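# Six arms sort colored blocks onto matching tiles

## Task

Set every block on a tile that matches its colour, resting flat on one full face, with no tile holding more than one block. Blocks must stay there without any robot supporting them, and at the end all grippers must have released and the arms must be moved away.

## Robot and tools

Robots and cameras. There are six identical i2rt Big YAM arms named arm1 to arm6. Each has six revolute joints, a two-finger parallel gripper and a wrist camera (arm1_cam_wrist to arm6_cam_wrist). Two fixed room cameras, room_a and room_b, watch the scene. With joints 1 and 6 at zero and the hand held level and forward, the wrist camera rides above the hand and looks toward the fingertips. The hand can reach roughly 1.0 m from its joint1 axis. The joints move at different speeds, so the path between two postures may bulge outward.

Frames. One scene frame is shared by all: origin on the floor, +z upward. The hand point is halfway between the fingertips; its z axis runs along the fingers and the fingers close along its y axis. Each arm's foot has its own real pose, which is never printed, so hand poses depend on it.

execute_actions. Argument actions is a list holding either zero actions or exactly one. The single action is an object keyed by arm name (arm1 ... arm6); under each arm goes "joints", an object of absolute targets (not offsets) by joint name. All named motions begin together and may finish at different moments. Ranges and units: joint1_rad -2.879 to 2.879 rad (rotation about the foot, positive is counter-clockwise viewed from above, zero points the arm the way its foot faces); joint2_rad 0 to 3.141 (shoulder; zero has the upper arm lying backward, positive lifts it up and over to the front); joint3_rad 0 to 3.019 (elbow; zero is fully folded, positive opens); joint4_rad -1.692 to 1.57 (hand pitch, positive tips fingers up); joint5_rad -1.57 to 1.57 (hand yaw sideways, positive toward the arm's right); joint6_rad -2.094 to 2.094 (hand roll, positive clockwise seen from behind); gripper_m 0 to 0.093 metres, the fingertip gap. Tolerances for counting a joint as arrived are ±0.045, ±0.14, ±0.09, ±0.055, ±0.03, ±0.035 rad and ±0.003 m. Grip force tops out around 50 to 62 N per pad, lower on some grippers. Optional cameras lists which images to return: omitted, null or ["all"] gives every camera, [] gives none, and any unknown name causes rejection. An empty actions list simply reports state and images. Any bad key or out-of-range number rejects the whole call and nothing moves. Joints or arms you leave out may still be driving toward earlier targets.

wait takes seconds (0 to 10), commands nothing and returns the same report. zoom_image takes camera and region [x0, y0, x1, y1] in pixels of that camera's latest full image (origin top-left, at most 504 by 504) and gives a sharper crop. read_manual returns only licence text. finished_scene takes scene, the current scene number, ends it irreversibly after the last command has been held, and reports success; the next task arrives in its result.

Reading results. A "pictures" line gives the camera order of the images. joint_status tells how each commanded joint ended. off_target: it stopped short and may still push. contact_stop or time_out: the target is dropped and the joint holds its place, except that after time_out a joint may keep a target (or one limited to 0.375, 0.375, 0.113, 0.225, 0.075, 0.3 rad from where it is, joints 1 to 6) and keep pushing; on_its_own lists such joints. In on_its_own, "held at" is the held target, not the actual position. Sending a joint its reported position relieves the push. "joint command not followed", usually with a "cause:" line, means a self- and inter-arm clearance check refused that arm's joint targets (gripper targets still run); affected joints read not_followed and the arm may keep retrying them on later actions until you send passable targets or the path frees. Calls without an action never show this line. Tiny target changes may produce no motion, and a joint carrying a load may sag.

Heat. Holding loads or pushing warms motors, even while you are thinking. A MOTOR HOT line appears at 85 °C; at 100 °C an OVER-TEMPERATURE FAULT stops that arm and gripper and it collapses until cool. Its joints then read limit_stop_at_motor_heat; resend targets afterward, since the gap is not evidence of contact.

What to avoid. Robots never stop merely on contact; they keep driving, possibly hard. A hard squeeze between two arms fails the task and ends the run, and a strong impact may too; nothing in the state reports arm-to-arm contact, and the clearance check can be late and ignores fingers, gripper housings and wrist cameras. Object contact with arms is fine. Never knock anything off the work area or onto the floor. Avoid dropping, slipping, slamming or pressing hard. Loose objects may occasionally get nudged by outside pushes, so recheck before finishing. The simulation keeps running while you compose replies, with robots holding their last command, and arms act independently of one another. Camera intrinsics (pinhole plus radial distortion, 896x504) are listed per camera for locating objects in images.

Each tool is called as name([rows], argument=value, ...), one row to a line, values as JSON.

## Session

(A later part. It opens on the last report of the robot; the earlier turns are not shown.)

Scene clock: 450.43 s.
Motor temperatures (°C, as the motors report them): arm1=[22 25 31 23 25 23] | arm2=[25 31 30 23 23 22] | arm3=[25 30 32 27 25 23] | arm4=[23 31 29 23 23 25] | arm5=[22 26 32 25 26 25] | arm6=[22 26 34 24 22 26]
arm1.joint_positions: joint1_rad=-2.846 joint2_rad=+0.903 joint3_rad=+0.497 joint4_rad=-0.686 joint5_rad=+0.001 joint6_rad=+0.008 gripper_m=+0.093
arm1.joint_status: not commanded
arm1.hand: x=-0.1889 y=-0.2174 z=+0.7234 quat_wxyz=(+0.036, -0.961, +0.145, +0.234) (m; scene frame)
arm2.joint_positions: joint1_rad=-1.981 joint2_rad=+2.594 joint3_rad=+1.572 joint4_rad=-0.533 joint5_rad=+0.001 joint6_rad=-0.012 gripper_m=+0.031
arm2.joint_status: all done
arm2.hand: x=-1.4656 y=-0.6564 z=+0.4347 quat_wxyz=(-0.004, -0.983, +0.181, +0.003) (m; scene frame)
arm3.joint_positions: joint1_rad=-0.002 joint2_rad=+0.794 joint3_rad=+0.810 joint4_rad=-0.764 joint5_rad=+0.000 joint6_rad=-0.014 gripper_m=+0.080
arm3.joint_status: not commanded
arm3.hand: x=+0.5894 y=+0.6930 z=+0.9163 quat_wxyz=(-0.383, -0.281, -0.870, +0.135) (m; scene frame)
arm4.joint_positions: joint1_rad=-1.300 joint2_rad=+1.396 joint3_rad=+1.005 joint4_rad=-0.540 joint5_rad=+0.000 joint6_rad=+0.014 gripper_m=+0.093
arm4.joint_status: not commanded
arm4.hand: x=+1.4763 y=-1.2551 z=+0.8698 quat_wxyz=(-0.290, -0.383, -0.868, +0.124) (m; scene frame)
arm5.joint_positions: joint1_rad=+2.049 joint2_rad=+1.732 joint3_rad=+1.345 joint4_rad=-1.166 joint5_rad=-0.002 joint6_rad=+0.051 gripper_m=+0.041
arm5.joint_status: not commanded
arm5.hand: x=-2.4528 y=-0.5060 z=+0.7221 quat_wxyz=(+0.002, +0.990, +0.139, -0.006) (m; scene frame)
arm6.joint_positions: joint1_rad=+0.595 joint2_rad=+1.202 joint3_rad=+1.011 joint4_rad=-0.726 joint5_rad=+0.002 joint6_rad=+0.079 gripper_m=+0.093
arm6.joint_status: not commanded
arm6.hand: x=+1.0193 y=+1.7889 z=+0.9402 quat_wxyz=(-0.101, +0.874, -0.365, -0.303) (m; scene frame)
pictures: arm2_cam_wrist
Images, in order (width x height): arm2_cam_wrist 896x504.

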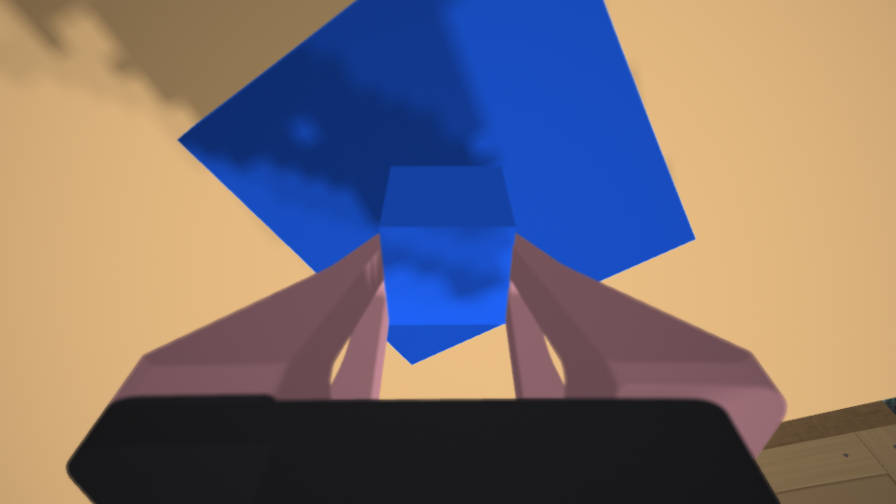

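execute_actions([
  {"arm5":{"joints":{"joint1_rad":2.07,"joint2_rad":1.778,"joint3_rad":1.265,"joint4_rad":-1.035}},"arm2":{"joints":{"gripper_m":0.08}}},
], cameras=["arm5_cam_wrist","arm2_cam_wrist"])

Scene clock: 458.03 s.
Motor temperatures (°C, as the motors report them): arm1=[22 25 32 23 25 23] | arm2=[25 32 30 23 23 22] | arm3=[25 29 32 27 25 23] | arm4=[23 31 29 23 23 25] | arm5=[22 26 32 25 26 25] | arm6=[22 26 34 24 22 26]
arm1.joint_positions: joint1_rad=-2.846 joint2_rad=+0.903 joint3_rad=+0.497 joint4_rad=-0.686 joint5_rad=+0.001 joint6_rad=+0.008 gripper_m=+0.093
arm1.joint_status: not commanded
arm1.hand: x=-0.1889 y=-0.2174 z=+0.7234 quat_wxyz=(+0.036, -0.961, +0.145, +0.234) (m; scene frame)
arm2.joint_positions: joint1_rad=-1.981 joint2_rad=+2.594 joint3_rad=+1.572 joint4_rad=-0.533 joint5_rad=+0.001 joint6_rad=-0.012 gripper_m=+0.080
arm2.joint_status: all done
arm2.hand: x=-1.4656 y=-0.6564 z=+0.4347 quat_wxyz=(-0.004, -0.983, +0.181, +0.003) (m; scene frame)
arm3.joint_positions: joint1_rad=-0.002 joint2_rad=+0.794 joint3_rad=+0.810 joint4_rad=-0.764 joint5_rad=+0.000 joint6_rad=-0.014 gripper_m=+0.080
arm3.joint_status: not commanded
arm3.hand: x=+0.5894 y=+0.6930 z=+0.9163 quat_wxyz=(-0.383, -0.281, -0.870, +0.135) (m; scene frame)
arm4.joint_positions: joint1_rad=-1.300 joint2_rad=+1.396 joint3_rad=+1.005 joint4_rad=-0.540 joint5_rad=+0.000 joint6_rad=+0.014 gripper_m=+0.093
arm4.joint_status: not commanded
arm4.hand: x=+1.4763 y=-1.2551 z=+0.8698 quat_wxyz=(-0.290, -0.383, -0.868, +0.124) (m; scene frame)
arm5.joint_positions: joint1_rad=+2.066 joint2_rad=+1.772 joint3_rad=+1.265 joint4_rad=-1.044 joint5_rad=-0.001 joint6_rad=+0.051 gripper_m=+0.041
arm5.joint_status: all done
arm5.hand: x=-2.4453 y=-0.5121 z=+0.6756 quat_wxyz=(+0.002, +0.989, +0.147, -0.007) (m; scene frame)
arm6.joint_positions: joint1_rad=+0.595 joint2_rad=+1.202 joint3_rad=+1.011 joint4_rad=-0.726 joint5_rad=+0.002 joint6_rad=+0.079 gripper_m=+0.093
arm6.joint_status: not commanded
arm6.hand: x=+1.0193 y=+1.7889 z=+0.9402 quat_wxyz=(-0.101, +0.874, -0.365, -0.303) (m; scene frame)
pictures: arm2_cam_wrist, arm5_cam_wrist
Images, in order (width x height): arm2_cam_wrist 896x504, arm5_cam_wrist 896x504.

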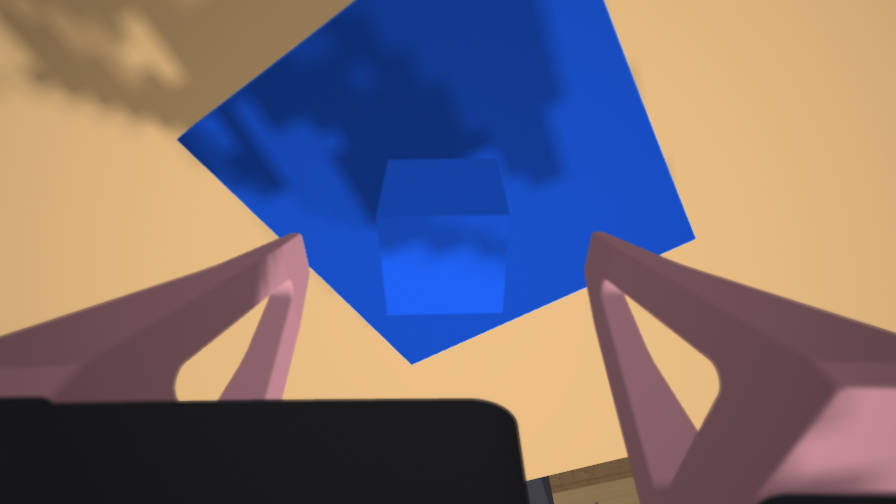

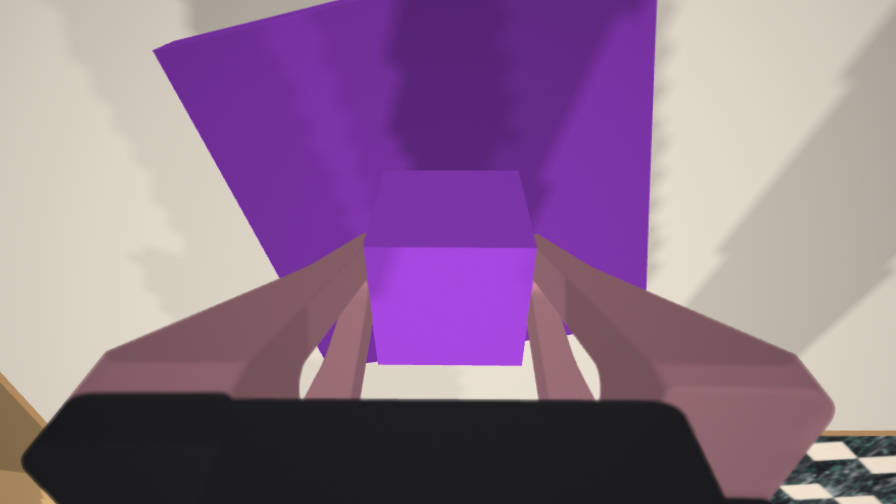

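execute_actions([
  {"arm5":{"joints":{"joint2_rad":1.81}},"arm2":{"joints":{"joint2_rad":2.4}}},
], cameras=["arm5_cam_wrist"])

execute_actions([
  {"arm5":{"joints":{"gripper_m":0.08,"joint2_rad":1.785}},"arm2":{"joints":{"joint2_rad":2.1}}},
], cameras=["arm5_cam_wrist"])

execute_actions([
  {"arm5":{"joints":{"joint2_rad":1.35}},"arm2":{"joints":{"joint2_rad":1.7,"joint3_rad":1.3}}},
])

Scene clock: 469.73 s.
Motor temperatures (°C, as the motors report them): arm1=[22 25 32 23 25 23] | arm2=[25 33 30 23 23 22] | arm3=[25 29 33 27 25 23] | arm4=[23 31 29 23 23 25] | arm5=[22 26 31 25 26 25] | arm6=[22 26 34 24 22 26]
arm1.joint_positions: joint1_rad=-2.846 joint2_rad=+0.903 joint3_rad=+0.497 joint4_rad=-0.686 joint5_rad=+0.001 joint6_rad=+0.008 gripper_m=+0.093
arm1.joint_status: not commanded
arm1.hand: x=-0.1889 y=-0.2174 z=+0.7234 quat_wxyz=(+0.036, -0.961, +0.145, +0.234) (m; scene frame)
arm2.joint_positions: joint1_rad=-1.981 joint2_rad=+2.380 joint3_rad=+1.577 joint4_rad=-0.533 joint5_rad=+0.001 joint6_rad=-0.012 gripper_m=+0.080
arm2.joint_status: all done
arm2.hand: x=-1.5423 y=-0.6248 z=+0.5646 quat_wxyz=(+0.017, -0.977, +0.180, +0.110) (m; scene frame)
arm3.joint_positions: joint1_rad=-0.002 joint2_rad=+0.794 joint3_rad=+0.810 joint4_rad=-0.764 joint5_rad=+0.000 joint6_rad=-0.014 gripper_m=+0.080
arm3.joint_status: not commanded
arm3.hand: x=+0.5894 y=+0.6930 z=+0.9163 quat_wxyz=(-0.383, -0.281, -0.870, +0.135) (m; scene frame)
arm4.joint_positions: joint1_rad=-1.300 joint2_rad=+1.396 joint3_rad=+1.005 joint4_rad=-0.540 joint5_rad=+0.000 joint6_rad=+0.014 gripper_m=+0.093
arm4.joint_status: not commanded
arm4.hand: x=+1.4763 y=-1.2551 z=+0.8698 quat_wxyz=(-0.290, -0.383, -0.868, +0.124) (m; scene frame)
arm5.joint_positions: joint1_rad=+2.066 joint2_rad=+1.774 joint3_rad=+1.265 joint4_rad=-1.044 joint5_rad=-0.001 joint6_rad=+0.051 gripper_m=+0.041
arm5.joint_status: all done
arm5.hand: x=-2.4453 y=-0.5121 z=+0.6747 quat_wxyz=(+0.002, +0.989, +0.147, -0.007) (m; scene frame)
arm6.joint_positions: joint1_rad=+0.595 joint2_rad=+1.202 joint3_rad=+1.011 joint4_rad=-0.726 joint5_rad=+0.002 joint6_rad=+0.079 gripper_m=+0.093
arm6.joint_status: not commanded
arm6.hand: x=+1.0193 y=+1.7889 z=+0.9402 quat_wxyz=(-0.101, +0.874, -0.365, -0.303) (m; scene frame)
pictures: arm5_cam_wrist
Images, in order (width x height): arm5_cam_wrist 896x504.

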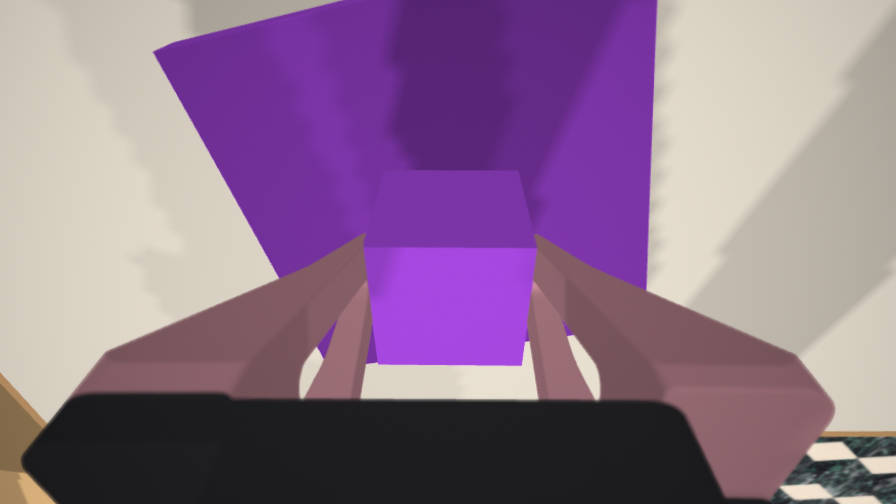

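Scene clock: 471.13 s.
Motor temperatures (°C, as the motors report them): arm1=[22 25 32 23 25 23] | arm2=[25 33 30 23 23 22] | arm3=[25 29 33 27 25 23] | arm4=[23 31 29 23 23 25] | arm5=[22 26 31 25 26 25] | arm6=[22 26 34 24 22 26]
arm1.joint_positions: joint1_rad=-2.846 joint2_rad=+0.903 joint3_rad=+0.497 joint4_rad=-0.686 joint5_rad=+0.001 joint6_rad=+0.008 gripper_m=+0.093
arm1.joint_status: not commanded
arm1.hand: x=-0.1889 y=-0.2174 z=+0.7234 quat_wxyz=(+0.036, -0.961, +0.145, +0.234) (m; scene frame)
arm2.joint_positions: joint1_rad=-1.981 joint2_rad=+2.088 joint3_rad=+1.576 joint4_rad=-0.533 joint5_rad=+0.001 joint6_rad=-0.012 gripper_m=+0.080
arm2.joint_status: all done
arm2.hand: x=-1.5987 y=-0.6004 z=+0.7617 quat_wxyz=(+0.045, -0.951, +0.176, +0.251) (m; scene frame)
arm3.joint_positions: joint1_rad=-0.002 joint2_rad=+0.794 joint3_rad=+0.810 joint4_rad=-0.764 joint5_rad=+0.000 joint6_rad=-0.014 gripper_m=+0.080
arm3.joint_status: not commanded
arm3.hand: x=+0.5894 y=+0.6930 z=+0.9163 quat_wxyz=(-0.383, -0.281, -0.870, +0.135) (m; scene frame)
arm4.joint_positions: joint1_rad=-1.300 joint2_rad=+1.396 joint3_rad=+1.005 joint4_rad=-0.540 joint5_rad=+0.000 joint6_rad=+0.014 gripper_m=+0.093
arm4.joint_status: not commanded
arm4.hand: x=+1.4763 y=-1.2551 z=+0.8698 quat_wxyz=(-0.290, -0.383, -0.868, +0.124) (m; scene frame)
arm5.joint_positions: joint1_rad=+2.066 joint2_rad=+1.774 joint3_rad=+1.265 joint4_rad=-1.044 joint5_rad=-0.001 joint6_rad=+0.051 gripper_m=+0.080
arm5.joint_status: all done
arm5.hand: x=-2.4454 y=-0.5121 z=+0.6747 quat_wxyz=(+0.002, +0.989, +0.147, -0.007) (m; scene frame)
arm6.joint_positions: joint1_rad=+0.595 joint2_rad=+1.202 joint3_rad=+1.011 joint4_rad=-0.726 joint5_rad=+0.002 joint6_rad=+0.079 gripper_m=+0.093
arm6.joint_status: not commanded
arm6.hand: x=+1.0193 y=+1.7889 z=+0.9402 quat_wxyz=(-0.101, +0.874, -0.365, -0.303) (m; scene frame)
pictures: arm5_cam_wrist
Images, in order (width x height): arm5_cam_wrist 896x504.

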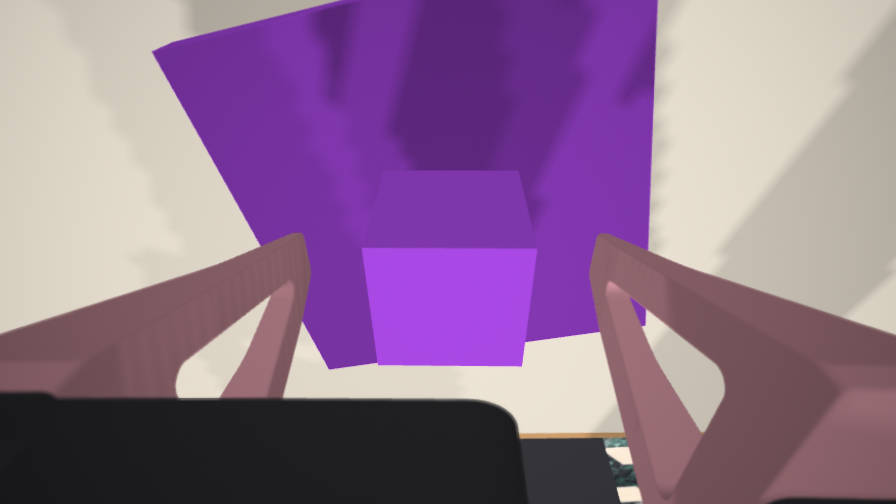

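Scene clock: 472.53 s.
Motor temperatures (°C, as the motors report them): arm1=[22 25 32 23 25 23] | arm2=[25 33 30 23 23 22] | arm3=[25 29 33 27 25 23] | arm4=[23 31 29 23 23 25] | arm5=[22 26 31 25 26 25] | arm6=[22 26 34 24 22 26]
arm1.joint_positions: joint1_rad=-2.846 joint2_rad=+0.903 joint3_rad=+0.497 joint4_rad=-0.686 joint5_rad=+0.001 joint6_rad=+0.008 gripper_m=+0.093
arm1.joint_status: not commanded
arm1.hand: x=-0.1889 y=-0.2174 z=+0.7234 quat_wxyz=(+0.036, -0.961, +0.145, +0.234) (m; scene frame)
arm2.joint_positions: joint1_rad=-1.981 joint2_rad=+1.684 joint3_rad=+1.302 joint4_rad=-0.533 joint5_rad=+0.001 joint6_rad=-0.012 gripper_m=+0.080
arm2.joint_status: all done
arm2.hand: x=-1.5178 y=-0.6308 z=+0.8979 quat_wxyz=(+0.057, -0.932, +0.173, +0.312) (m; scene frame)
arm3.joint_positions: joint1_rad=-0.002 joint2_rad=+0.794 joint3_rad=+0.810 joint4_rad=-0.764 joint5_rad=+0.000 joint6_rad=-0.014 gripper_m=+0.080
arm3.joint_status: not commanded
arm3.hand: x=+0.5894 y=+0.6930 z=+0.9163 quat_wxyz=(-0.383, -0.281, -0.870, +0.135) (m; scene frame)
arm4.joint_positions: joint1_rad=-1.300 joint2_rad=+1.396 joint3_rad=+1.005 joint4_rad=-0.540 joint5_rad=+0.000 joint6_rad=+0.014 gripper_m=+0.093
arm4.joint_status: not commanded
arm4.hand: x=+1.4763 y=-1.2551 z=+0.8698 quat_wxyz=(-0.290, -0.383, -0.868, +0.124) (m; scene frame)
arm5.joint_positions: joint1_rad=+2.066 joint2_rad=+1.338 joint3_rad=+1.259 joint4_rad=-1.043 joint5_rad=-0.001 joint6_rad=+0.051 gripper_m=+0.080
arm5.joint_status: all done
arm5.hand: x=-2.4323 y=-0.5073 z=+0.8819 quat_wxyz=(+0.044, +0.965, +0.143, -0.216) (m; scene frame)
arm6.joint_positions: joint1_rad=+0.595 joint2_rad=+1.202 joint3_rad=+1.011 joint4_rad=-0.726 joint5_rad=+0.002 joint6_rad=+0.079 gripper_m=+0.093
arm6.joint_status: not commanded
arm6.hand: x=+1.0193 y=+1.7889 z=+0.9402 quat_wxyz=(-0.101, +0.874, -0.365, -0.303) (m; scene frame)
pictures: arm1_cam_wrist, arm2_cam_wrist, arm3_cam_wrist, arm4_cam_wrist, arm5_cam_wrist, arm6_cam_wrist, room_a, room_b
Images, in order (width x height): arm1_cam_wrist 896x504, arm2_cam_wrist 896x504, arm3_cam_wrist 896x504, arm4_cam_wrist 896x504, arm5_cam_wrist 896x504, arm6_cam_wrist 896x504, room_a 896x504, room_b 896x504.

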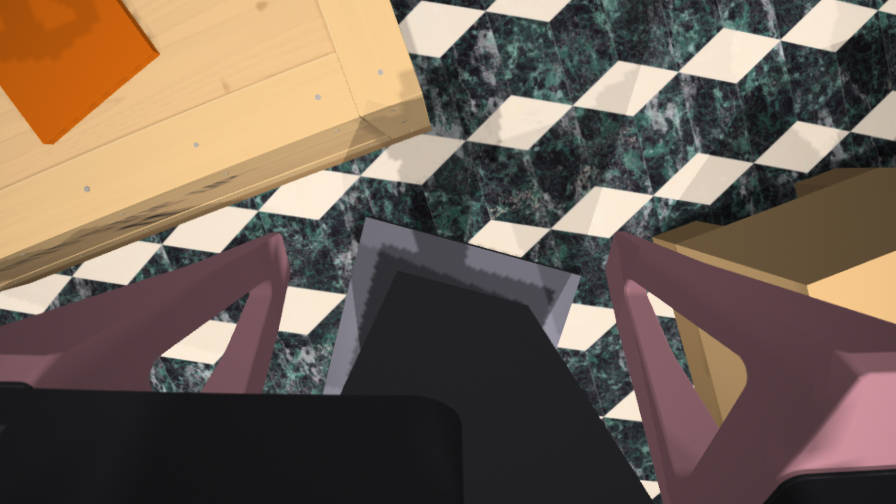

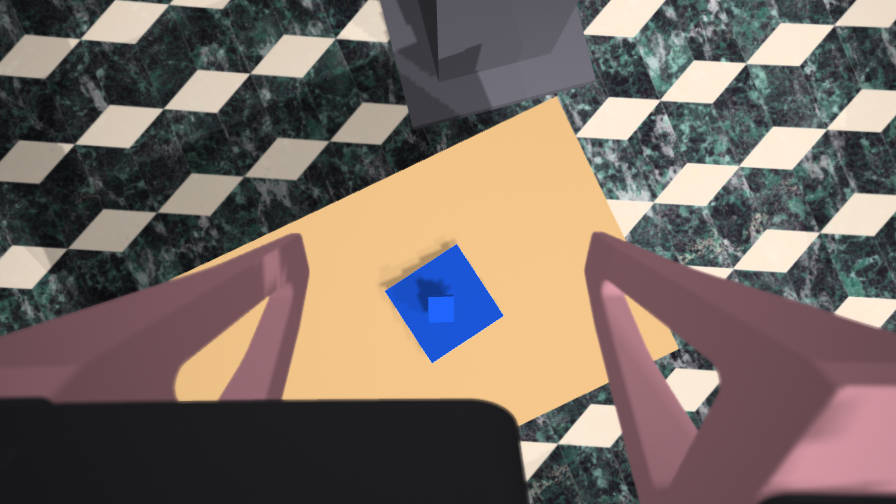

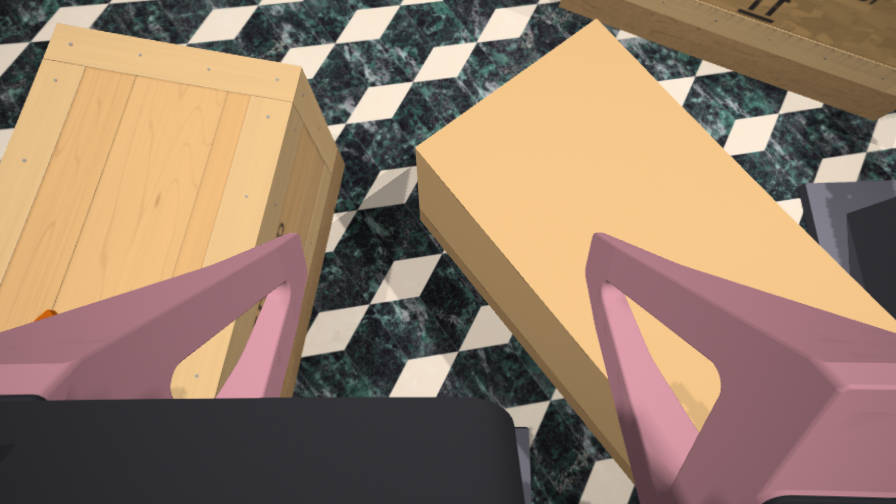

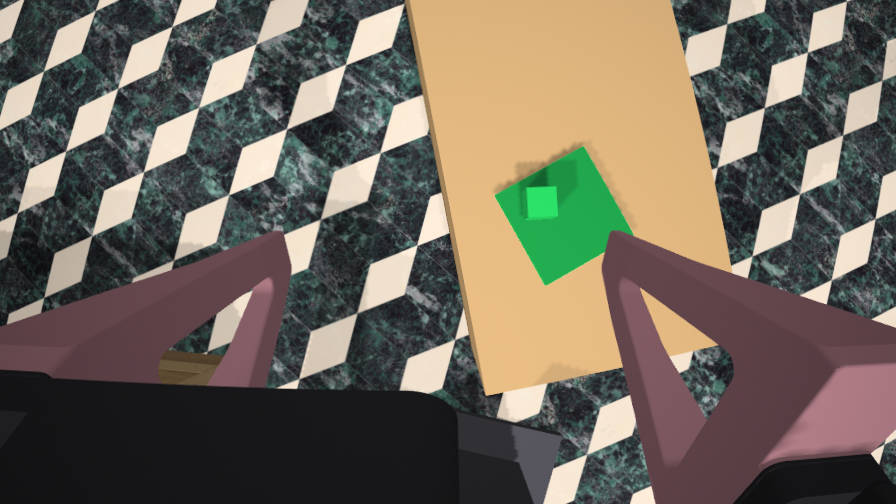

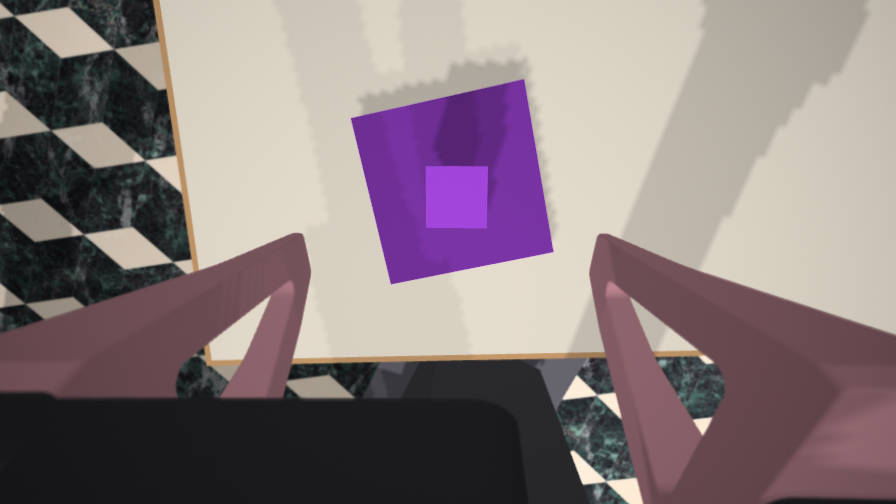

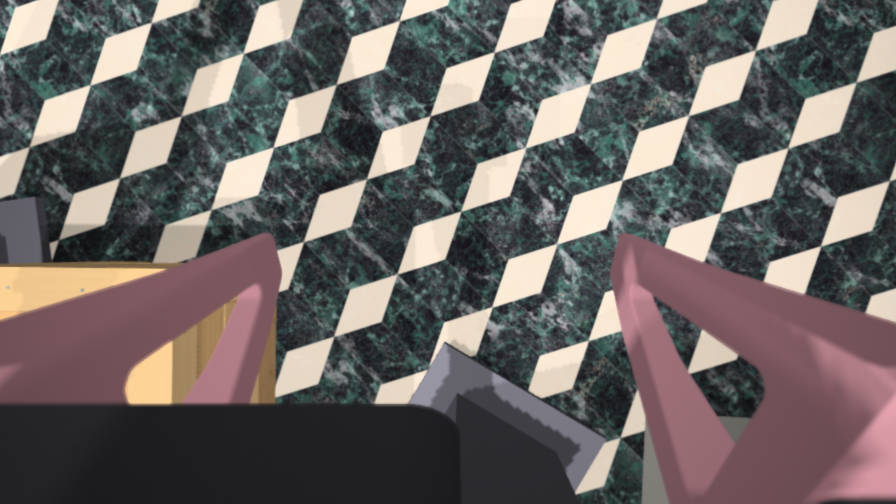

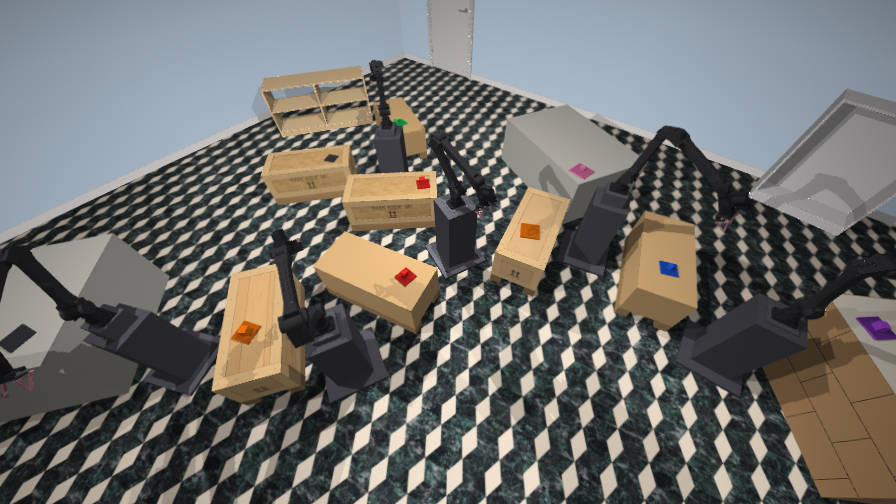

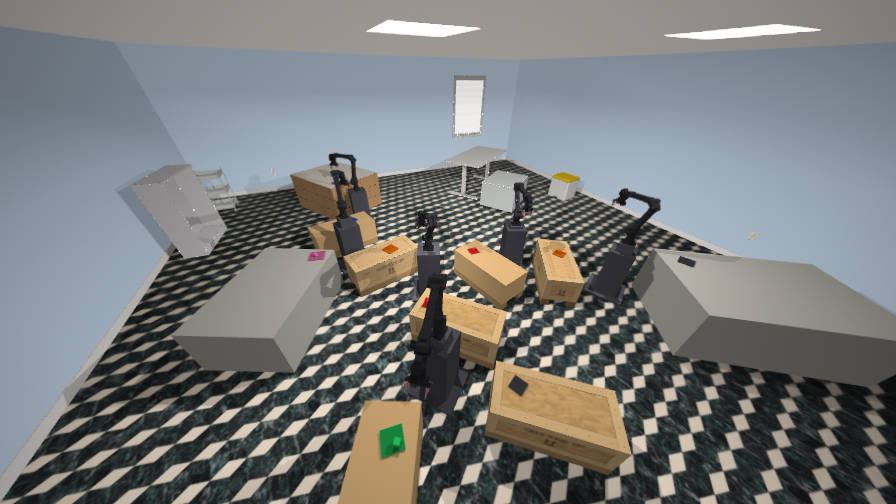

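zoom_image(camera="room_a", region=[370,140,620,300])

zoom_image(camera="room_a", region=[200,290,300,370])

Region (370, 140, 620, 300) of room_a's 896x504 image, scaled by 2.016, with more detail than that image has; it fills the top 323 rows of this view, and the rest is white.

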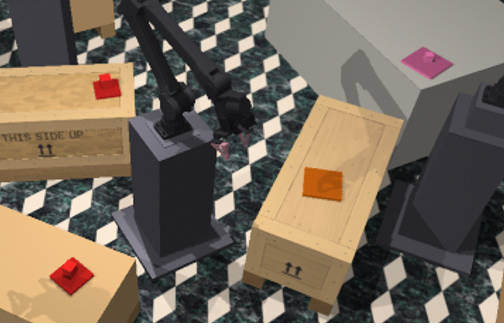

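Region (200, 290, 300, 370) of room_a's 896x504 image, scaled by 5.040, with more detail than that image has; it fills the top 403 rows of this view, and the rest is white.

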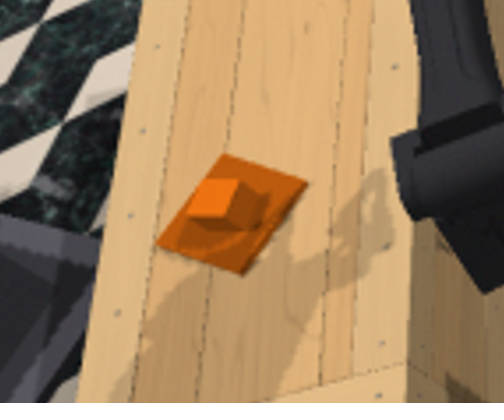

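finished_scene(scene=1)

The scene is finished: the task was done.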